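# Transfer the upright block row into the tray

## Task

Carry the line of blocks into the tray so that they remain standing on their edges with their faces against one another; then open the grippers and withdraw the arms from them.

## Robot and tools

Robot: two arms, left_arm and right_arm, each with a two-finger parallel gripper. Poses are reported in one shared frame: origin on the table surface midway between the arms, +z upward, +x out across the table, and left_arm sitting on the +y side. The arm names say nothing about left or right in a camera picture. Per gripper, fingers extend along its own +z and close along its own y; the reported position is the spot between the pads, about 1 cm short of the tips.

execute_actions(actions): actions is a list of actions; each action is a table of up to 15 rows, one row per control step of 1/30 s. If fewer than 15 rows are given, the final row repeats to fill the 15 steps. Each row is a single list of 14 numbers in [-1, 1] covering both arms, even when one is idle: left_arm dx, dy, dz, rx, ry, rz, opening, then right_arm in the same order. dx..rz are an offset, not a pose: a target relative to where that gripper measured at the start of the action (for the first action in a call, the last pose a result showed), expressed in the gripper's own axes. Rows do not accumulate; each is measured from that same start. Scale: 1.0 equals 0.6 m for dx, dy, dz and 180 degrees for the rotation; rx, ry, rz form one rotation vector. opening is absolute: +1 fully open (0.094 m), -1 shut. An empty list just returns state and images.

move(target, speed, blocking): target is one 14-number row laid out as above, offsets from the pose in the newest result that reports one, in gripper axes, same scale; openings absolute and sent when the move begins. Each gripper travels a straight line; both finish together, taking 0.5 to 10 s (cut off at 10 s if longer). speed is the path top speed in m/s, 0.002 to 0.5, default 0.25; rotation rate is capped at twice that value in rad/s. Rotations take the shorter direction. Paths ignore obstacles and the other arm; grippers lag, drift, and can overshoot speed, mostly with a nearly straight arm. Faster contact means a harder hit, and aiming further past contact means more pressing. With blocking=false the result comes after 0.5 s while motion continues; you must call wait or stop before any new execute_actions or move. The move: line reports the ending (done, off_target, moving, held, fault) plus limits: limits=paced means the sent pose was clipped; limits=held means a safety check blocked steps and the arm may then surge. An ending that names one arm means the other finished fine. Distance to target is given per gripper.

wait(seconds): 0 to 10; arms keep their last command; returns early when a running move ends. stop(): brakes a running move (needs stopping distance, more when fast); fingers continue. zoom_image(camera, region): camera is cam_high, cam_low, cam_left_wrist or cam_right_wrist (all 504x504); region [x0, y0, x1, y1] in pixels from the top-left, at most 504 by 504. finished_scene(scene): pass the current scene number; irreversible; the result tells whether the goal holds.

Control behaviour: every step, the command is limited to 70 mm and 16 degrees from the measured pose; damped inverse kinematics favours position over orientation. Large offsets may need several actions, and after an action the arm continues only to its last clipped pose. Elbows stop just before straight. Arms tend to finish about a centimetre or more low, and zero offsets let them sink; to hold an arm, in the first call of a reply send the offset back to the desired pose, then zeros, raising the aim if it still sags. The robot keeps holding your last command while you compose replies.

Results: state line per arm gives end_effector_position (m) and end_effector_quat_wxyz; printed positions can be off at long reach. Hand target lines show where the controller is driving each gripper. A pose unreachable line means a clearance check altered or blocked that arm. Step readings list positions, with HELD marking steps held back. grip_measured is finger opening on the command scale (last Joint positions value is metres), off by up to about 1 mm per gripper. To grasp, command about 0.03 below grip_measured; less squeezes more gently. Pad force limit is about 50 to 62 N, lower for parts under about 2 mm. Joint torques are raw drive outputs with offsets and noise. Joint ranges (rad): waist -2.618 to 3.054, shoulder 0.000 to 3.142, elbow 0.000 to 3.142, wrist pitch -1.571 to 1.571, wrist yaw -1.571 to 1.571, wrist roll -2.094 to 2.094. MOTOR HOT appears at 75 °C; at 90 °C that arm halts for 10 s; at 100 °C it goes limp and drops. FAULT lines report such stops.

Avoid: knocking or setting anything off the table, letting the arms collide or push each other, dropping or slipping blocks, slamming, and forceful pushes. Occasional outside tugs on held parts or shoves of loose items can happen, so recheck the row before finishing.

Each tool is called after "Emit:" by a JSON object that holds its "method" and its "body", one argument or row to a line.

## Session

Emit:
{"method": "execute_actions", "body": {
  "actions": []
}}

Scene clock: 0.00 s.
left_arm: end_effector_position=(+0.6550, +0.4419, +0.1583) grip_measured=+1.000 end_effector_quat_wxyz=(+0.637, -0.116, +0.628, -0.432) | right_arm: end_effector_position=(+0.1914, -0.5922, +0.2131) grip_measured=+1.000 end_effector_quat_wxyz=(+0.205, +0.696, +0.688, +0.010)
Joint positions: left_arm=[ 0.492  2.674  1.887  1.062  0.819 -0.981  0.094] | right_arm=[-0.917  1.437  1.442 -1.186 -0.144  0.503  0.094]
Joint velocities: left_arm=[-0.002 -0.012  0.002 -0.095  0.007  0.022  0.   ] | right_arm=[-0.002  0.002 -0.012  0.037  0.066 -0.007  0.   ]
Joint torques (N m, as the arm reports them, + toward a larger angle): no reading
Motor temperatures (°C, as the motors report them): left_arm=[27 28 28 26 29 27] | right_arm=[30 30 29 26 28 28]
Hand target (left_arm): +0.654, +0.442, +0.179; +0.653, -0.100, +0.619, -0.425
Hand target (right_arm): +0.192, -0.593, +0.219; +0.214, +0.693, +0.688, +0.006

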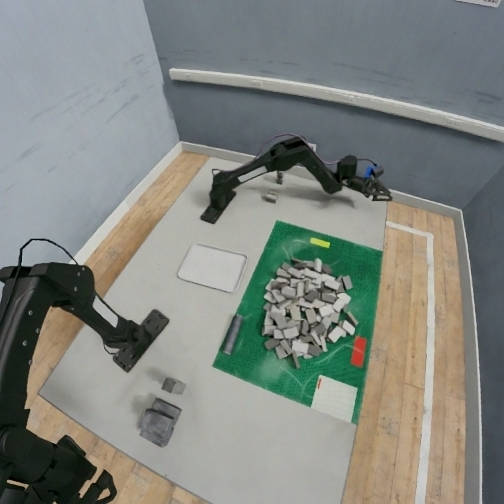

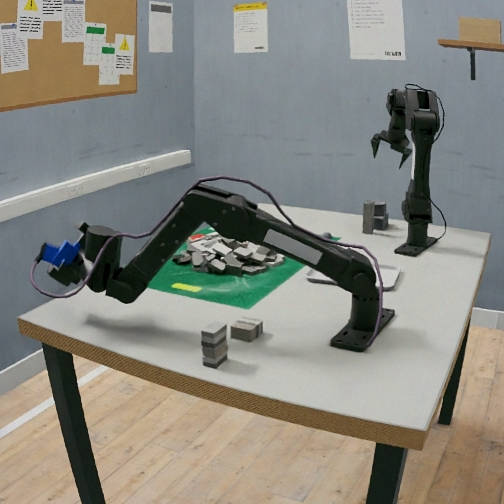

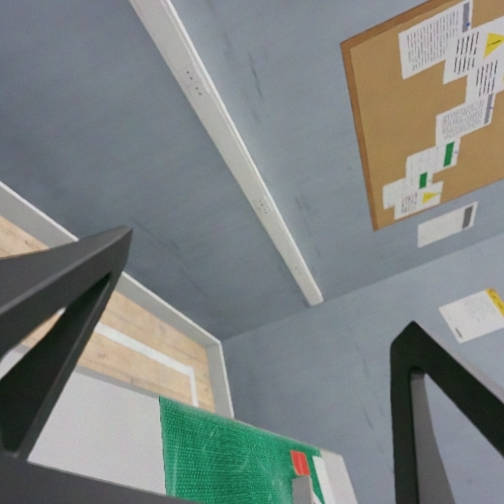

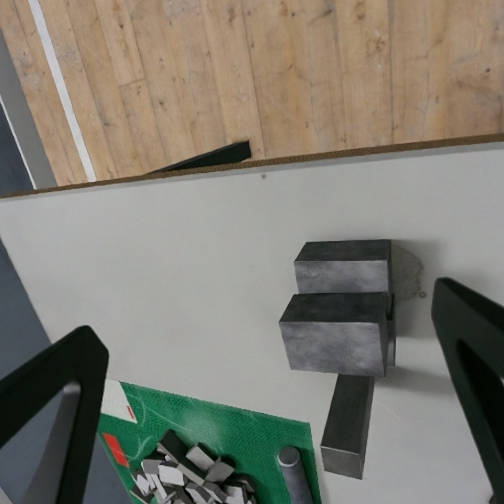

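Emit:
{"method": "zoom_image", "body": {
  "camera": "cam_high",
  "region": [100, 280, 300, 480]
}}

Emit:
{"method": "zoom_image", "body": {
  "camera": "cam_high",
  "region": [160, 130, 400, 370]
}}

Emit:
{"method": "zoom_image", "body": {
  "camera": "cam_low",
  "region": [150, 180, 450, 390]
}}

Region (100, 280, 300, 480) of cam_high's 504x504 image, scaled by 2.520, with more detail than that image has.

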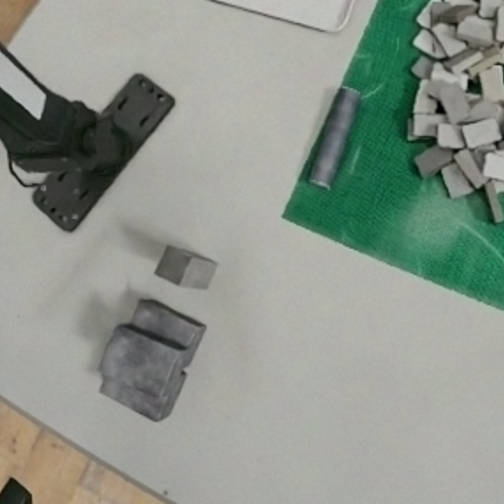

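Region (160, 130, 400, 370) of cam_high's 504x504 image, scaled by 2.100, with more detail than that image has.

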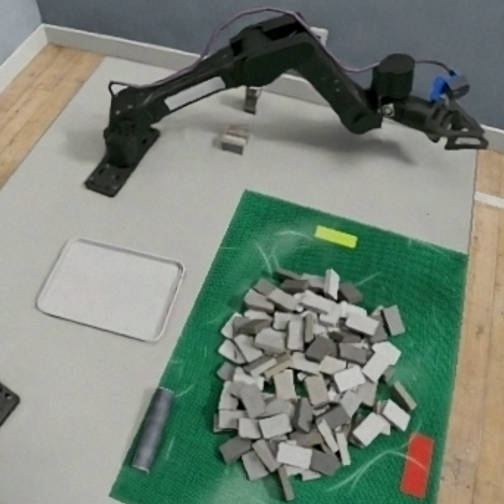

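Region (150, 180, 450, 390) of cam_low's 504x504 image, scaled by 1.680, with more detail than that image has; it fills the top 353 rows of this view, and the rest is white.

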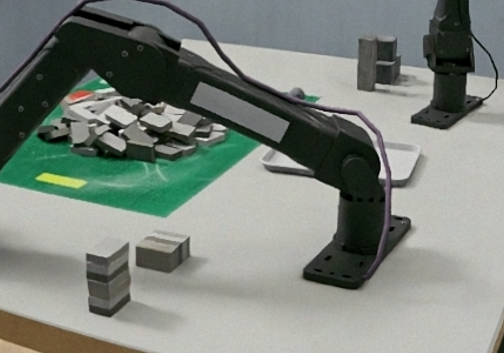

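Emit:
{"method": "zoom_image", "body": {
  "camera": "cam_low",
  "region": [180, 300, 290, 380]
}}

Emit:
{"method": "zoom_image", "body": {
  "camera": "cam_low",
  "region": [340, 185, 420, 245]
}}

Emit:
{"method": "zoom_image", "body": {
  "camera": "cam_high",
  "region": [240, 150, 310, 220]
}}

Emit:
{"method": "zoom_image", "body": {
  "camera": "cam_high",
  "region": [120, 360, 220, 460]
}}

Region (180, 300, 290, 380) of cam_low's 504x504 image, scaled by 4.582, with more detail than that image has; it fills the top 367 rows of this view, and the rest is white.

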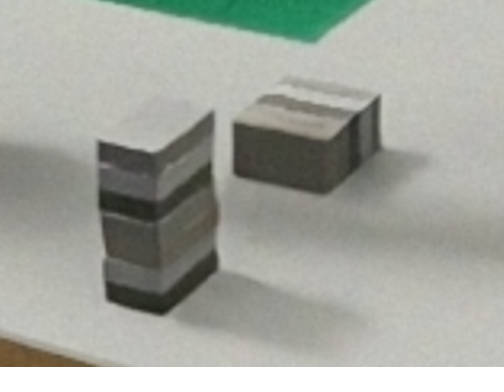

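Region (340, 185, 420, 245) of cam_low's 504x504 image, scaled by 6.300, with more detail than that image has; it fills the top 378 rows of this view, and the rest is white.

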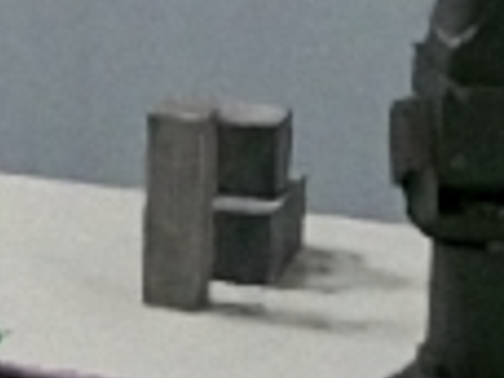

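Region (240, 150, 310, 220) of cam_high's 504x504 image, scaled by 7.200, with more detail than that image has.

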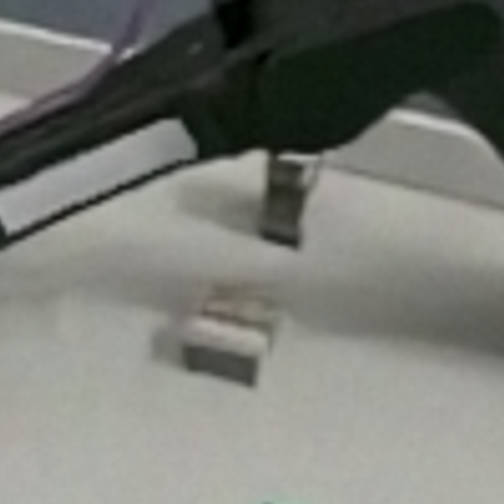

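Region (120, 360, 220, 460) of cam_high's 504x504 image, scaled by 5.040, with more detail than that image has.

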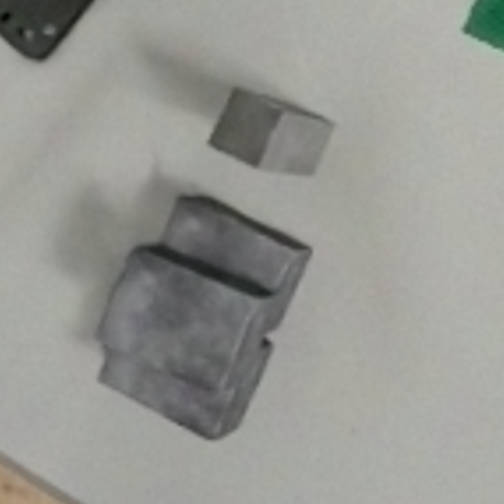

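Emit:
{"method": "move", "body": {
  "target": [-0.0088,-0.428,-0.55,-0.315,0.465,0.0846,1, 0,0,-0.01,0,0,0,1],
  "speed": 0.3
}}

Scene clock: 43.70 s.
left_arm: end_effector_position=(+0.2644, +0.4225, +0.2795) grip_measured=+1.000 end_effector_quat_wxyz=(+0.150, -0.022, +0.986, +0.068) | right_arm: end_effector_position=(+0.1900, -0.5894, +0.2119) grip_measured=+1.000 end_effector_quat_wxyz=(+0.199, +0.697, +0.689, +0.012)
Joint positions: left_arm=[ 0.544  1.487  1.801 -1.555  0.009  0.431  0.094] | right_arm=[-0.917  1.437  1.442 -1.2   -0.144  0.503  0.094]
Joint velocities: left_arm=[-0.012 -0.007 -0.002 -0.007 -0.022  0.037  0.   ] | right_arm=[-0.007  0.012  0.002  0.007  0.037  0.007  0.   ]
Joint torques (N m, as the arm reports them, + toward a larger angle): left_arm=[-0.79 -5.49  4.79  0.84 -0.08  0.07] | right_arm=[-0.24 -6.08  7.61  0.75 -0.13  0.01]
Motor temperatures (°C, as the motors report them): left_arm=[27 57 32 30 29 27] | right_arm=[30 33 35 28 28 28]
Hand target (left_arm): +0.261, +0.419, +0.279; +0.147, -0.014, +0.986, +0.072
Hand target (right_arm): +0.189, -0.590, +0.219; +0.205, +0.696, +0.688, +0.010
Off the commanded pose (left_arm): 0.010 m, 19 deg; orientation clipped at the last step of the last action.
Off the commanded pose (right_arm): 0.007 m, 1 deg.
joint sent to its limit (left arm) — the command would take joint 4 (wrist pitch) past its lower limit, so that joint was sent only as far as its limit.
move: off_target (left_arm); limits=paced

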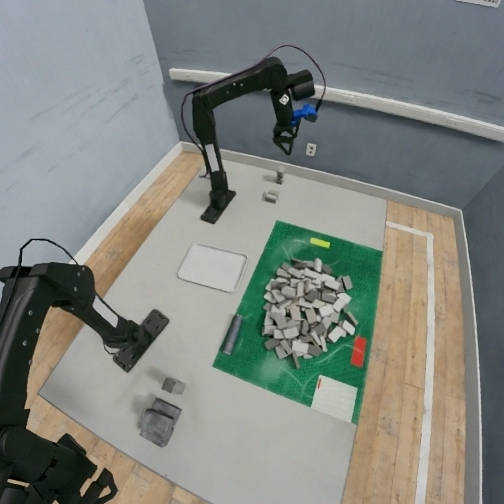

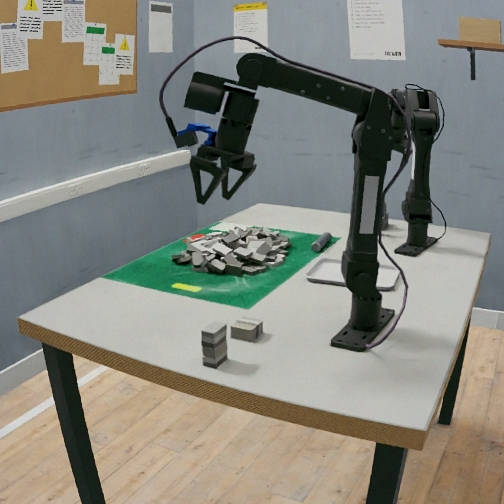

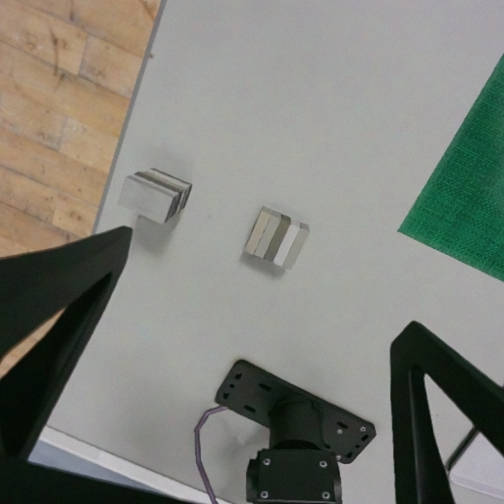

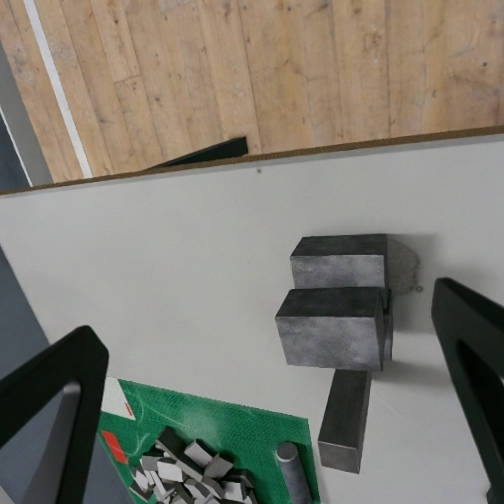

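Emit:
{"method": "move", "body": {
  "target": [0.097,0.027,0.184,0.0435,0.096,0.014,1, 0,0,-0.012,0,0,0,1],
  "speed": 0.2
}}

Scene clock: 84.23 s.
left_arm: end_effector_position=(+0.2399, +0.4504, +0.1596) grip_measured=+1.000 end_effector_quat_wxyz=(-0.005, -0.001, +1.000, -0.002) | right_arm: end_effector_position=(+0.1882, -0.5858, +0.2103) grip_measured=+1.000 end_effector_quat_wxyz=(+0.191, +0.699, +0.690, +0.015)
Joint positions: left_arm=[ 0.662  1.638  1.501 -1.444 -0.003  0.593  0.094] | right_arm=[-0.917  1.437  1.442 -1.217 -0.144  0.503  0.094]
Joint velocities: left_arm=[0.002 0.002 0.002 0.007 0.051 0.037 0.   ] | right_arm=[ 0.012 -0.002 -0.002  0.007  0.037  0.022  0.   ]
Joint torques (N m, as the arm reports them, + toward a larger angle): left_arm=[ 0.73 -6.35  5.5   0.45 -0.08  0.09] | right_arm=[-0.21 -5.99  7.95  0.71 -0.16 -0.02]
Motor temperatures (°C, as the motors report them): left_arm=[27 39 30 29 29 27] | right_arm=[30 33 38 28 28 28]
Hand target (left_arm): +0.238, +0.454, +0.159; -0.002, -0.002, +1.000, +0.004
Hand target (right_arm): +0.188, -0.587, +0.218; +0.199, +0.697, +0.689, +0.012
Off the commanded pose (left_arm): 0.002 m, 1 deg.
Off the commanded pose (right_arm): 0.008 m, 1 deg.
move: done

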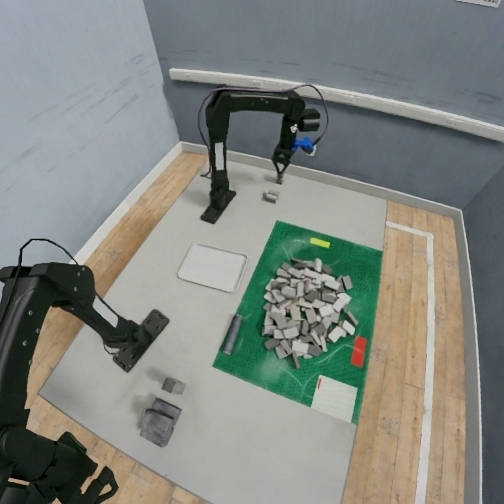

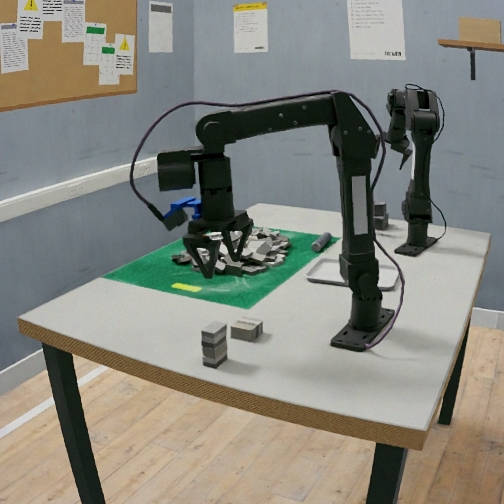

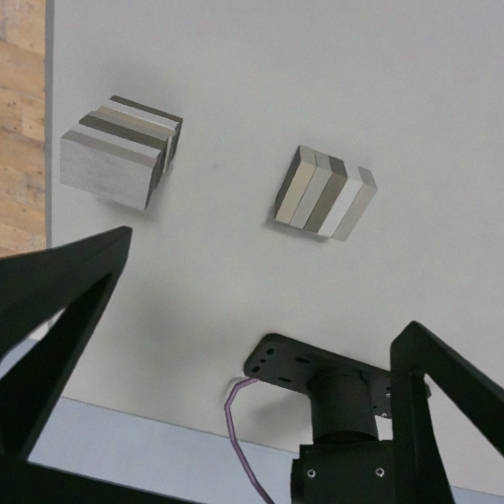

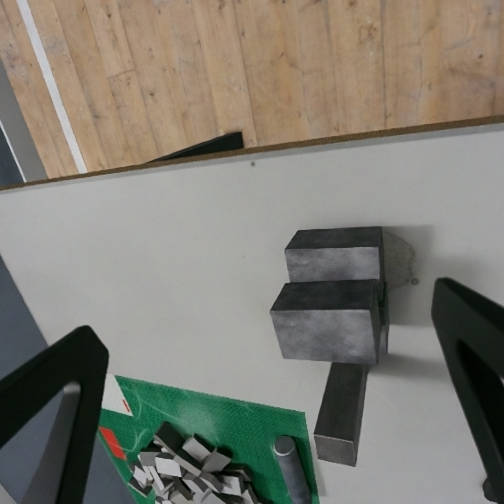

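Emit:
{"method": "zoom_image", "body": {
  "camera": "cam_left_wrist",
  "region": [250, 120, 400, 270]
}}

Region (250, 120, 400, 270) of cam_left_wrist's 504x504 image, scaled by 3.360, with more detail than that image has.

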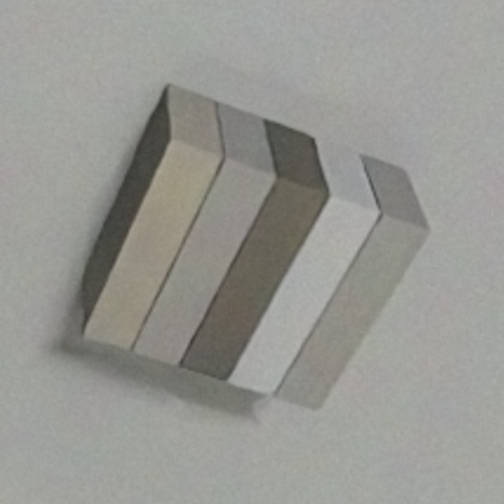

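Emit:
{"method": "move", "body": {
  "target": [0.05,-0.074,0.145,0,-0.003,0,1, 0,0,-0.014,0,0,0,1],
  "speed": 0.15
}}

Scene clock: 131.27 s.
left_arm: end_effector_position=(+0.2050, +0.4087, +0.0716) grip_measured=+1.000 end_effector_quat_wxyz=(-0.013, -0.003, +1.000, -0.006) | right_arm: end_effector_position=(+0.1859, -0.5811, +0.2085) grip_measured=+1.000 end_effector_quat_wxyz=(+0.180, +0.701, +0.690, +0.018)
Joint positions: left_arm=[ 0.599  1.483  0.996 -1.113 -0.003  0.526  0.094] | right_arm=[-0.917  1.437  1.442 -1.24  -0.144  0.503  0.094]
Joint velocities: left_arm=[-0.012  0.002 -0.007 -0.007  0.051  0.022  0.   ] | right_arm=[ 0.002 -0.012  0.007  0.022  0.022  0.051  0.   ]
Joint torques (N m, as the arm reports them, + toward a larger angle): left_arm=[-0.76 -6.25  5.05  0.41  0.06 -0.1 ] | right_arm=[-0.26 -6.06  8.16  0.64 -0.15  0.02]
Motor temperatures (°C, as the motors report them): left_arm=[27 39 31 28 29 27] | right_arm=[30 34 40 28 28 28]
Hand target (left_arm): +0.207, +0.406, +0.074; -0.000, -0.002, +1.000, -0.003
Hand target (right_arm): +0.186, -0.584, +0.218; +0.191, +0.699, +0.690, +0.015
Off the commanded pose (left_arm): 0.005 m, 2 deg.
Off the commanded pose (right_arm): 0.010 m, 1 deg.
move: done

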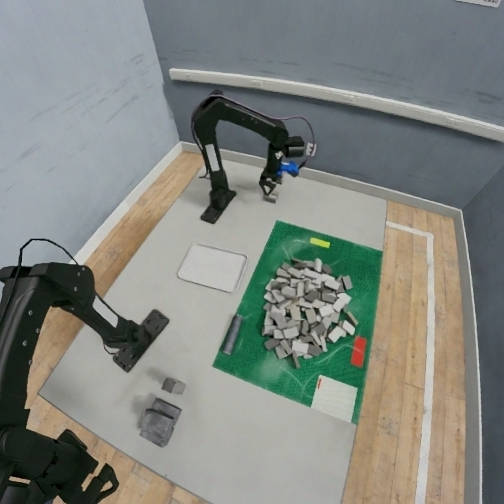

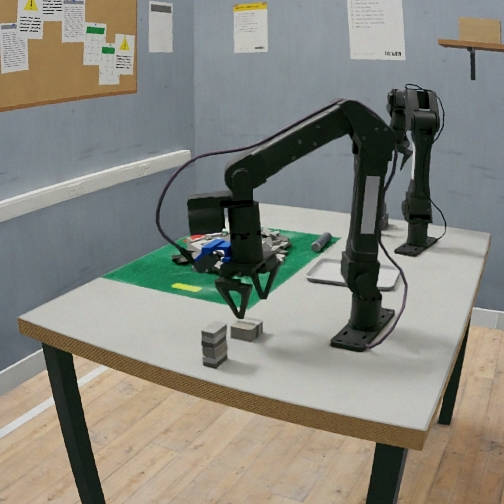

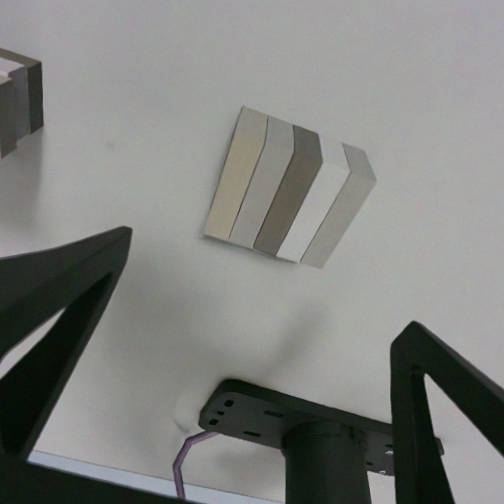

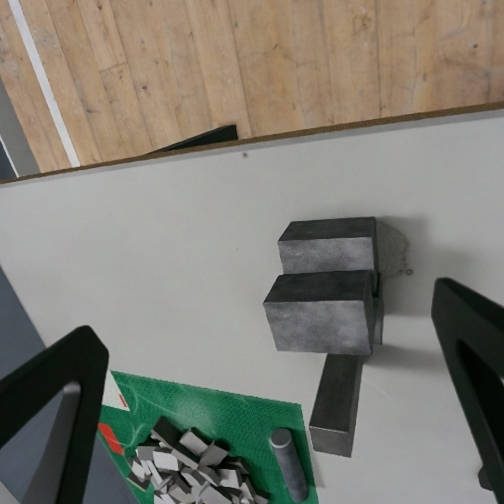

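Emit:
{"method": "move", "body": {
  "target": [-0.005,0,0.085,-0.004,-0.010,0.002,1, 0,0,0,0,0,0,1],
  "speed": 0.06
}}

Scene clock: 150.60 s.
left_arm: end_effector_position=(+0.2072, +0.4100, +0.0249) grip_measured=+1.000 end_effector_quat_wxyz=(+0.003, -0.003, +1.000, +0.004) | right_arm: end_effector_position=(+0.1859, -0.5811, +0.2085) grip_measured=+1.000 end_effector_quat_wxyz=(+0.180, +0.701, +0.690, +0.018)
Joint positions: left_arm=[ 0.599  1.521  0.835 -0.875 -0.003  0.526  0.094] | right_arm=[-0.917  1.437  1.442 -1.24  -0.144  0.503  0.094]
Joint velocities: left_arm=[ 0.002  0.002  0.022 -0.007 -0.007  0.051  0.   ] | right_arm=[ 0.002 -0.002 -0.007 -0.007 -0.007 -0.051  0.   ]
Joint torques (N m, as the arm reports them, + toward a larger angle): left_arm=[-0.01 -4.17  4.71  0.49  0.05  0.08] | right_arm=[ 0.04 -5.67  6.06  0.78 -0.08  0.01]
Motor temperatures (°C, as the motors report them): left_arm=[27 39 31 28 29 27] | right_arm=[30 34 40 28 28 28]
Hand target (left_arm): +0.206, +0.408, +0.021; +0.003, +0.000, +1.000, -0.000
Hand target (right_arm): +0.186, -0.581, +0.208; +0.180, +0.701, +0.690, +0.018
Off the commanded pose (left_arm): 0.005 m, 1 deg.
Off the commanded pose (right_arm): 0.000 m, 0 deg.
move: done

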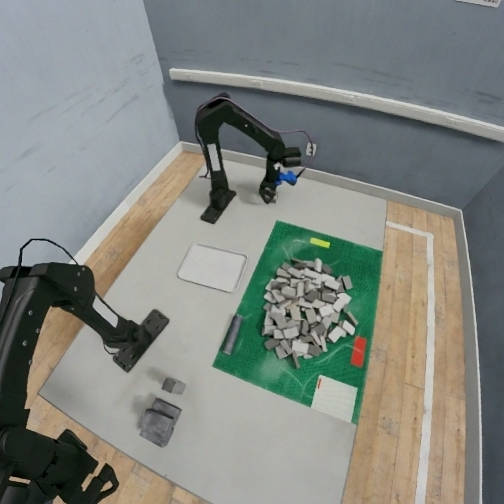

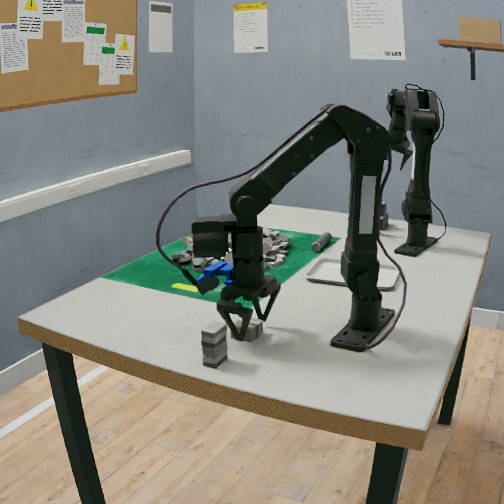

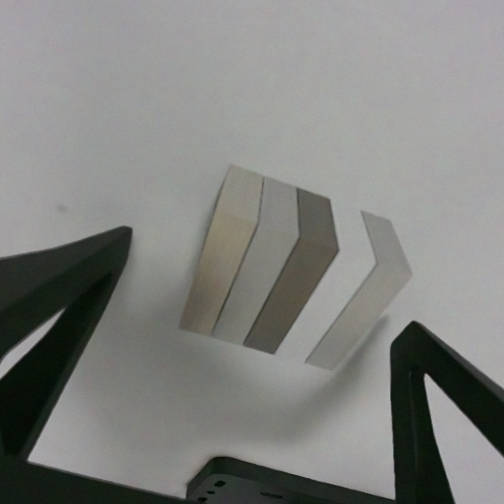

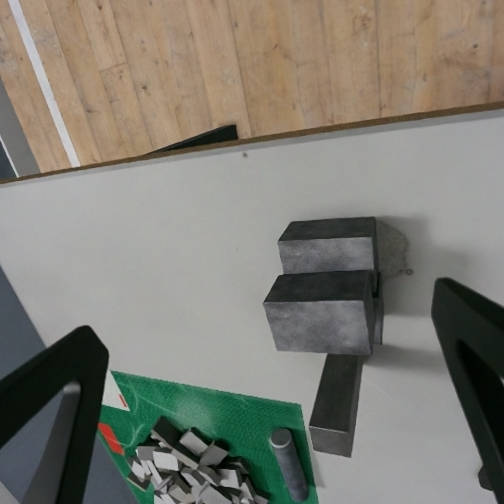

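Emit:
{"method": "move", "body": {
  "target": [0,-0.003,0.021,0.002,0.002,0,0.5, 0,0,0,0,0,0,1],
  "speed": 0.03
}}

Scene clock: 163.67 s.
left_arm: end_effector_position=(+0.2124, +0.4131, +0.0199) grip_measured=+0.503 end_effector_quat_wxyz=(+0.008, -0.003, +1.000, +0.006) | right_arm: end_effector_position=(+0.1859, -0.5811, +0.2085) grip_measured=+1.000 end_effector_quat_wxyz=(+0.180, +0.701, +0.690, +0.018)
Joint positions: left_arm=[ 0.599  1.545  0.835 -0.841 -0.003  0.526  0.071] | right_arm=[-0.917  1.437  1.442 -1.24  -0.144  0.503  0.094]
Joint velocities: left_arm=[ 0.002  0.002 -0.007 -0.022 -0.066  0.081  0.   ] | right_arm=[-0.007  0.007  0.002 -0.037 -0.051 -0.007  0.   ]
Joint torques (N m, as the arm reports them, + toward a larger angle): left_arm=[-0.28 -4.24  3.64  0.48  0.01 -0.05] | right_arm=[ 0.09 -5.7   6.11  0.8  -0.09  0.02]
Motor temperatures (°C, as the motors report them): left_arm=[27 37 31 28 29 27] | right_arm=[30 34 39 29 28 28]
Hand target (left_arm): +0.207, +0.408, +0.012; -0.000, -0.003, +1.000, +0.000
Hand target (right_arm): +0.186, -0.581, +0.208; +0.180, +0.701, +0.690, +0.018
Off the commanded pose (left_arm): 0.010 m, 1 deg.
Off the commanded pose (right_arm): 0.000 m, 0 deg.
move: done

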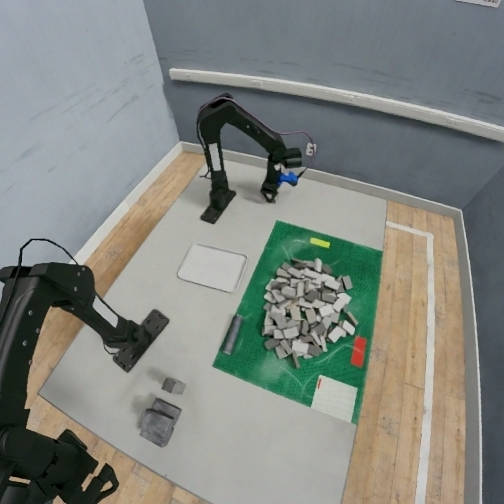

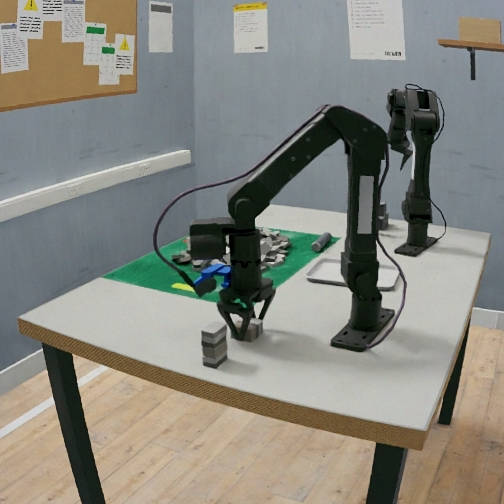

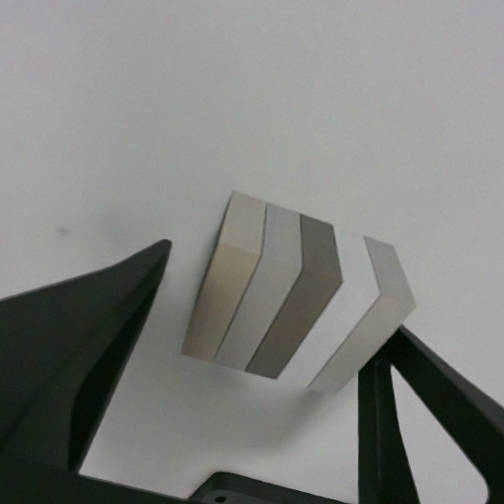

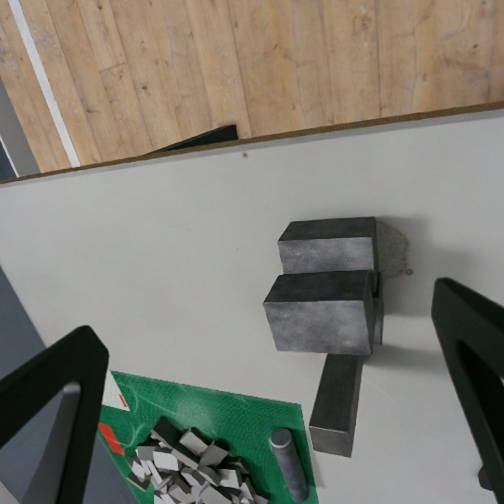

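Emit:
{"method": "move", "body": {
  "target": [0.015,-0.014,0.012,0.004,0.005,0,0.5, 0,0,0,0,0,0,1],
  "speed": 0.04
}}

Scene clock: 168.20 s.
left_arm: end_effector_position=(+0.2052, +0.4087, +0.0139) grip_measured=+0.502 end_effector_quat_wxyz=(-0.002, -0.004, +1.000, +0.001) | right_arm: end_effector_position=(+0.1859, -0.5811, +0.2085) grip_measured=+1.000 end_effector_quat_wxyz=(+0.180, +0.701, +0.690, +0.018)
Joint positions: left_arm=[ 0.599  1.545  0.808 -0.836 -0.002  0.525  0.071] | right_arm=[-0.917  1.437  1.442 -1.24  -0.144  0.503  0.094]
Joint velocities: left_arm=[ 0.007  0.002 -0.002 -0.007  0.022 -0.051  0.001] | right_arm=[ 0.022 -0.012  0.002  0.007  0.007 -0.066  0.   ]
Joint torques (N m, as the arm reports them, + toward a larger angle): left_arm=[-0.59 -5.38  4.31  0.43  0.01 -0.08] | right_arm=[ 0.11 -5.7   6.15  0.77 -0.07  0.08]
Motor temperatures (°C, as the motors report them): left_arm=[27 37 31 28 29 27] | right_arm=[30 34 38 29 28 28]
Hand target (left_arm): +0.203, +0.405, +0.012; -0.000, -0.003, +1.000, -0.000
Hand target (right_arm): +0.186, -0.581, +0.208; +0.180, +0.701, +0.690, +0.018
Off the commanded pose (left_arm): 0.005 m, 0 deg.
Off the commanded pose (right_arm): 0.000 m, 0 deg.
move: done

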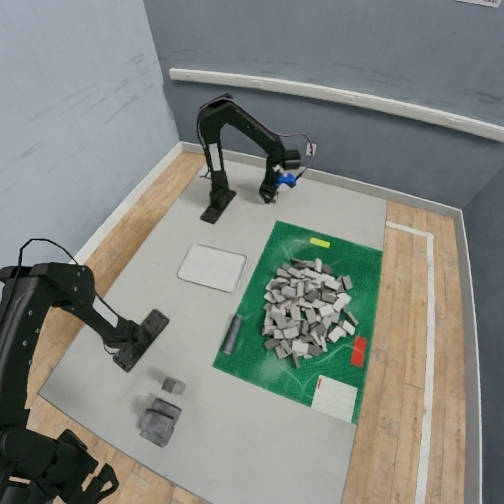

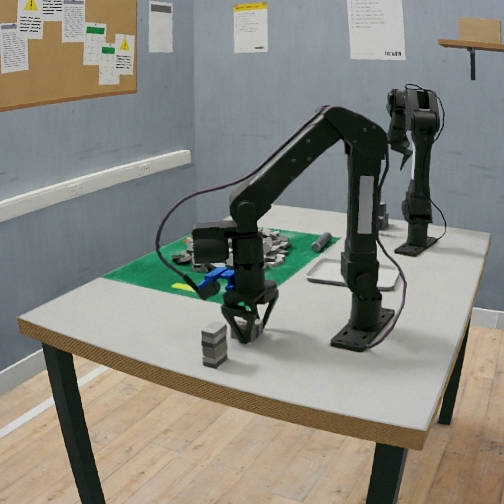

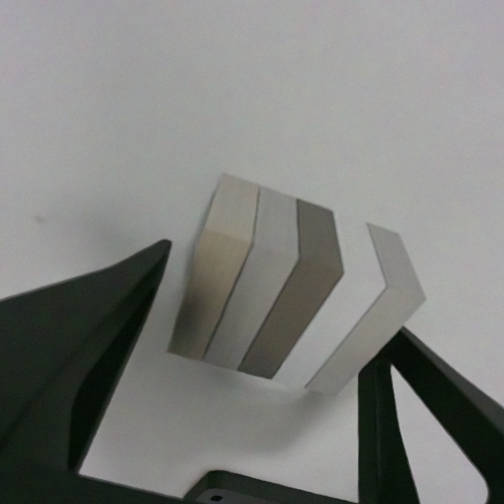

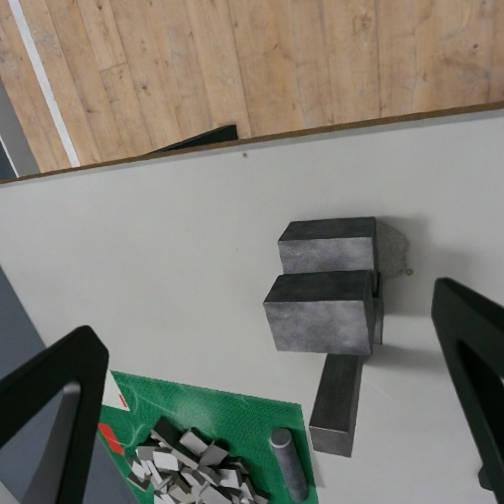

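Emit:
{"method": "execute_actions", "body": {
  "actions": [
    [[0,0,0,0,0,0,0.47,0,0,0,0,0,0,1],[0,0,0,0,0,0,0.44,0,0,0,0,0,0,1],[0,0,0,0,0,0,0.41,0,0,0,0,0,0,1],[0,0,0,0,0,0,0.38,0,0,0,0,0,0,1],[0,0,0,0,0,0,0.35,0,0,0,0,0,0,1],[0,0,0,0,0,0,0.32,0,0,0,0,0,0,1],[0,0,0,0,0,0,0.29,0,0,0,0,0,0,1],[0,0,0,0,0,0,0.27,0,0,0,0,0,0,1],[0,0,0,0,0,0,0.25,0,0,0,0,0,0,1],[0,0,0,0,0,0,0.23,0,0,0,0,0,0,1],[0,0,0,0,0,0,0.21,0,0,0,0,0,0,1],[0,0,0,0,0,0,0.19,0,0,0,0,0,0,1],[0,0,0,0,0,0,0.18,0,0,0,0,0,0,1],[0,0,0,0,0,0,0.17,0,0,0,0,0,0,1],[0,0,0,0,0,0,0.16,0,0,0,0,0,0,1]],
    [[0,0,0,0,0,0,0.15,0,0,0,0,0,0,1],[0,0,0,0,0,0,0.14,0,0,0,0,0,0,1],[0,0,0,0,0,0,0.13,0,0,0,0,0,0,1],[0,0,0,0,0,0,0.12,0,0,0,0,0,0,1],[0,0,0,0,0,0,0.11,0,0,0,0,0,0,1],[0,0,0,0,0,0,0.10,0,0,0,0,0,0,1],[0,0,0,0,0,0,0.09,0,0,0,0,0,0,1],[0,0,0,0,0,0,0.08,0,0,0,0,0,0,1]]
  ]
}}

Scene clock: 178.17 s.
left_arm: end_effector_position=(+0.2049, +0.4094, +0.0139) grip_measured=+0.088 end_effector_quat_wxyz=(-0.002, -0.004, +1.000, +0.002) | right_arm: end_effector_position=(+0.1859, -0.5811, +0.2085) grip_measured=+1.000 end_effector_quat_wxyz=(+0.180, +0.701, +0.690, +0.018)
Joint positions: left_arm=[ 0.599  1.545  0.808 -0.836 -0.007  0.525  0.051] | right_arm=[-0.917  1.437  1.442 -1.24  -0.144  0.503  0.094]
Joint velocities: left_arm=[ 0.012  0.002  0.002 -0.037  0.081 -0.007 -0.001] | right_arm=[-0.017  0.017 -0.022 -0.007 -0.007  0.022  0.   ]
Joint torques (N m, as the arm reports them, + toward a larger angle): left_arm=[ 0.03 -4.55  5.68  0.36  0.01  0.01] | right_arm=[ 0.03 -5.78  6.21  0.77 -0.1   0.05]
Motor temperatures (°C, as the motors report them): left_arm=[27 37 31 27 29 27] | right_arm=[30 34 38 29 28 28]
Hand target (left_arm): +0.205, +0.409, +0.014; -0.002, -0.004, +1.000, +0.001
Hand target (right_arm): +0.186, -0.581, +0.208; +0.180, +0.701, +0.690, +0.018
Off the commanded pose (left_arm): 0.000 m, 0 deg.
Off the commanded pose (right_arm): 0.000 m, 0 deg.
Step readings (end_effector_position; steps 1 to 15: 1st action; 16 to 30: 2nd action):
0: left_arm (+0.2052, +0.4087, +0.0139) | right_arm (+0.1859, -0.5811, +0.2085)
1: left_arm (+0.2052, +0.4089, +0.0139) | right_arm (+0.1859, -0.5811, +0.2085)
2: left_arm (+0.2051, +0.4089, +0.0139) | right_arm (+0.1859, -0.5811, +0.2085)
4: left_arm (+0.2051, +0.4090, +0.0139) | right_arm (+0.1859, -0.5811, +0.2085)
8: left_arm (+0.2051, +0.4090, +0.0139) | right_arm (+0.1859, -0.5811, +0.2085)
15: left_arm (+0.2051, +0.4090, +0.0139) | right_arm (+0.1859, -0.5811, +0.2085)
16: left_arm (+0.2051, +0.4090, +0.0139) | right_arm (+0.1859, -0.5811, +0.2085)
17: left_arm (+0.2051, +0.4090, +0.0139) | right_arm (+0.1859, -0.5811, +0.2085)
19: left_arm (+0.2050, +0.4092, +0.0139) | right_arm (+0.1859, -0.5811, +0.2085)
23: left_arm (+0.2049, +0.4094, +0.0139) | right_arm (+0.1859, -0.5811, +0.2085)
30: end_effector_position above

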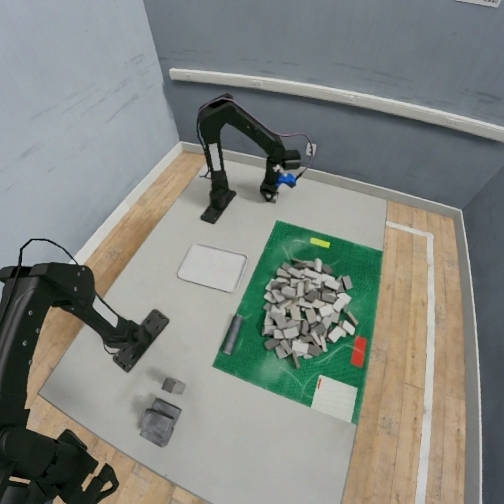

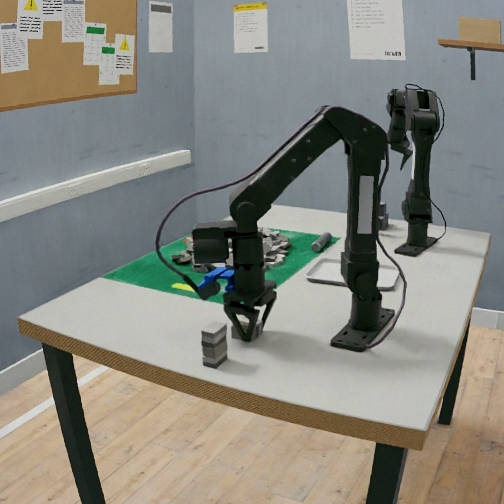

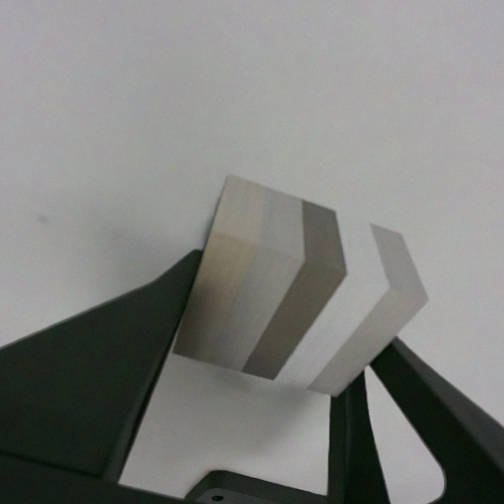

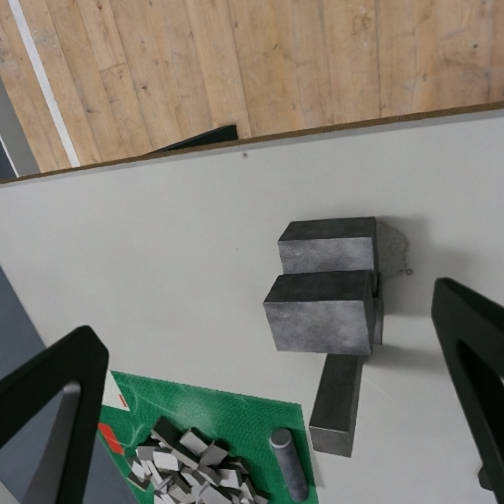

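Emit:
{"method": "execute_actions", "body": {
  "actions": [
    [[0,0,0,0,0,0,0.07,0,0,0,0,0,0,1],[0,0,0,0,0,0,0.06,0,0,0,0,0,0,1],[0,0,0,0,0,0,0.05,0,0,0,0,0,0,1],[0,0,0,0,0,0,0.04,0,0,0,0,0,0,1]]
  ]
}}

Emit:
{"method": "move", "body": {
  "target": [0,0,-0.15,0,0,0,0.04, 0,0,0,0,0,0,1],
  "speed": 0.08
}}

Scene clock: 187.77 s.
left_arm: end_effector_position=(+0.2050, +0.4095, +0.0139) grip_measured=+0.071 end_effector_quat_wxyz=(-0.002, -0.004, +1.000, +0.003) | right_arm: end_effector_position=(+0.1859, -0.5811, +0.2085) grip_measured=+1.000 end_effector_quat_wxyz=(+0.180, +0.701, +0.690, +0.018)
Joint positions: left_arm=[ 0.599  1.545  0.808 -0.835 -0.007  0.525  0.05 ] | right_arm=[-0.917  1.437  1.442 -1.24  -0.144  0.503  0.094]
Joint velocities: left_arm=[-0.002 -0.012  0.007  0.037  0.022  0.022  0.001] | right_arm=[-0.012  0.012  0.007  0.051  0.037 -0.037  0.   ]
Joint torques (N m, as the arm reports them, + toward a larger angle): left_arm=[ 0.03 -4.54  5.68  0.37 -0.01  0.  ] | right_arm=[ 0.15 -5.73  6.19  0.82 -0.08  0.03]
Motor temperatures (°C, as the motors report them): left_arm=[27 37 31 27 29 27] | right_arm=[30 34 38 29 28 28]
Hand target (left_arm): +0.205, +0.409, +0.014; -0.002, -0.004, +1.000, +0.002
Hand target (right_arm): +0.186, -0.581, +0.208; +0.180, +0.701, +0.690, +0.018
Off the commanded pose (left_arm): 0.000 m, 0 deg.
Off the commanded pose (right_arm): 0.000 m, 0 deg.
Step readings (end_effector_position):
0: left_arm (+0.2049, +0.4094, +0.0139) | right_arm (+0.1859, -0.5811, +0.2085)
1: left_arm (+0.2050, +0.4095, +0.0139) | right_arm (+0.1859, -0.5811, +0.2085)
2: left_arm (+0.2050, +0.4095, +0.0139) | right_arm (+0.1859, -0.5811, +0.2085)
4: left_arm (+0.2050, +0.4095, +0.0139) | right_arm (+0.1859, -0.5811, +0.2085)
8: left_arm (+0.2050, +0.4095, +0.0139) | right_arm (+0.1859, -0.5811, +0.2085)
15: end_effector_position above

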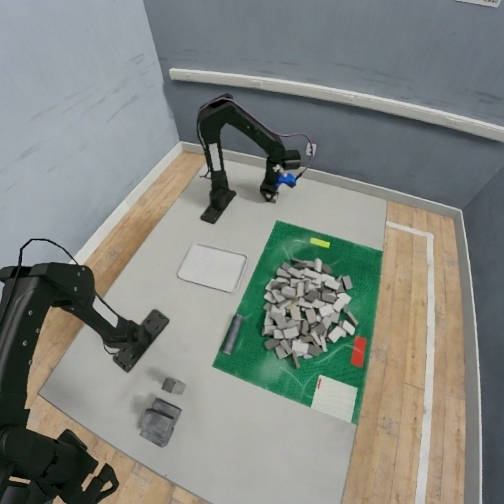

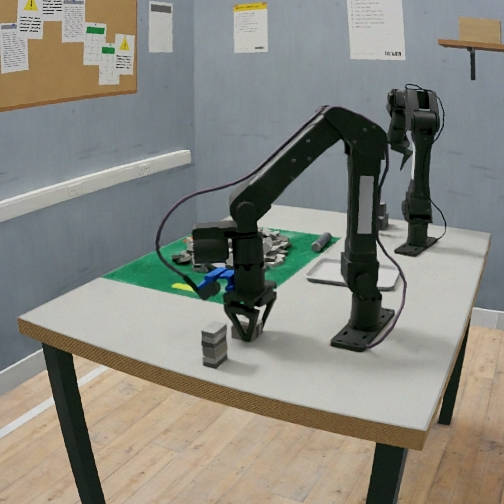

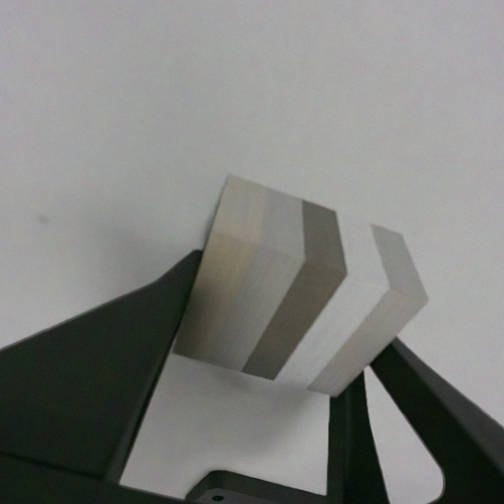

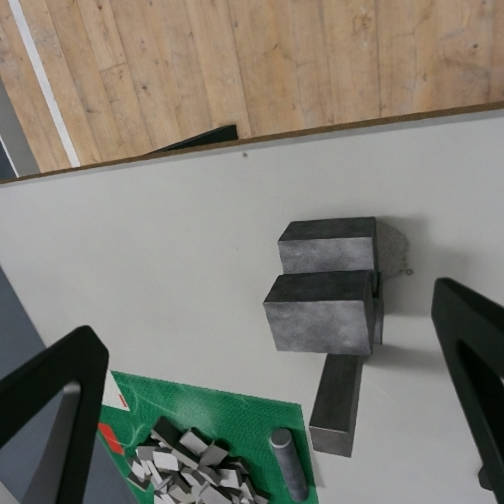

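Scene clock: 189.43 s.
left_arm: end_effector_position=(+0.1962, +0.4044, +0.0850) grip_measured=+0.071 end_effector_quat_wxyz=(-0.031, -0.004, +0.999, -0.014) | right_arm: end_effector_position=(+0.1859, -0.5811, +0.2085) grip_measured=+1.000 end_effector_quat_wxyz=(+0.180, +0.701, +0.690, +0.018)
Joint positions: left_arm=[ 0.599  1.471  1.038 -1.206 -0.007  0.525  0.05 ] | right_arm=[-0.917  1.437  1.442 -1.24  -0.144  0.503  0.094]
Joint velocities: left_arm=[ 0.002 -0.002 -0.007 -0.022 -0.066  0.007  0.   ] | right_arm=[ 0.017  0.007  0.007  0.007 -0.037 -0.095  0.   ]
Joint torques (N m, as the arm reports them, + toward a larger angle): left_arm=[-0.31 -6.75  9.7   0.13 -0.01 -0.06] | right_arm=[ 0.09 -5.6   6.05  0.77 -0.08  0.02]
Motor temperatures (°C, as the motors report them): left_arm=[27 37 32 27 29 27] | right_arm=[30 34 38 29 28 28]
Hand target (left_arm): +0.206, +0.409, +0.104; -0.002, -0.004, +1.000, +0.003
Hand target (right_arm): +0.186, -0.581, +0.208; +0.180, +0.701, +0.690, +0.018
Off the commanded pose (left_arm): 0.022 m, 4 deg.
Off the commanded pose (right_arm): 0.000 m, 0 deg.
move: off_target (left_arm)

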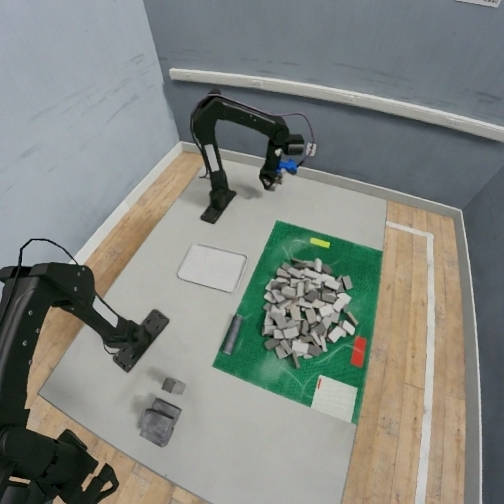

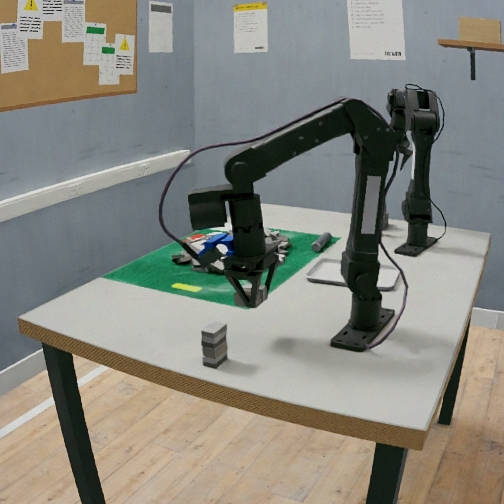

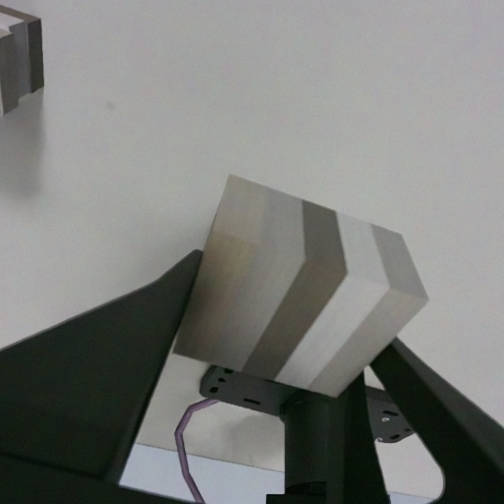

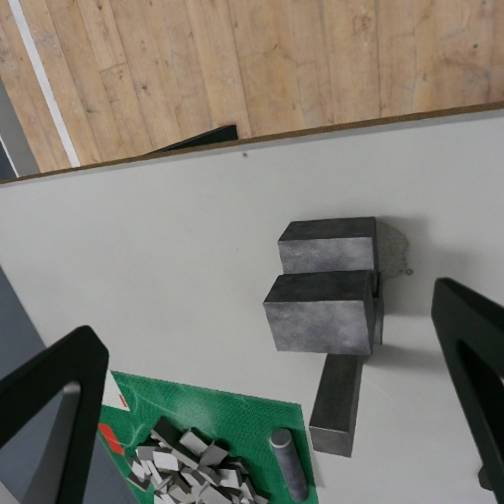

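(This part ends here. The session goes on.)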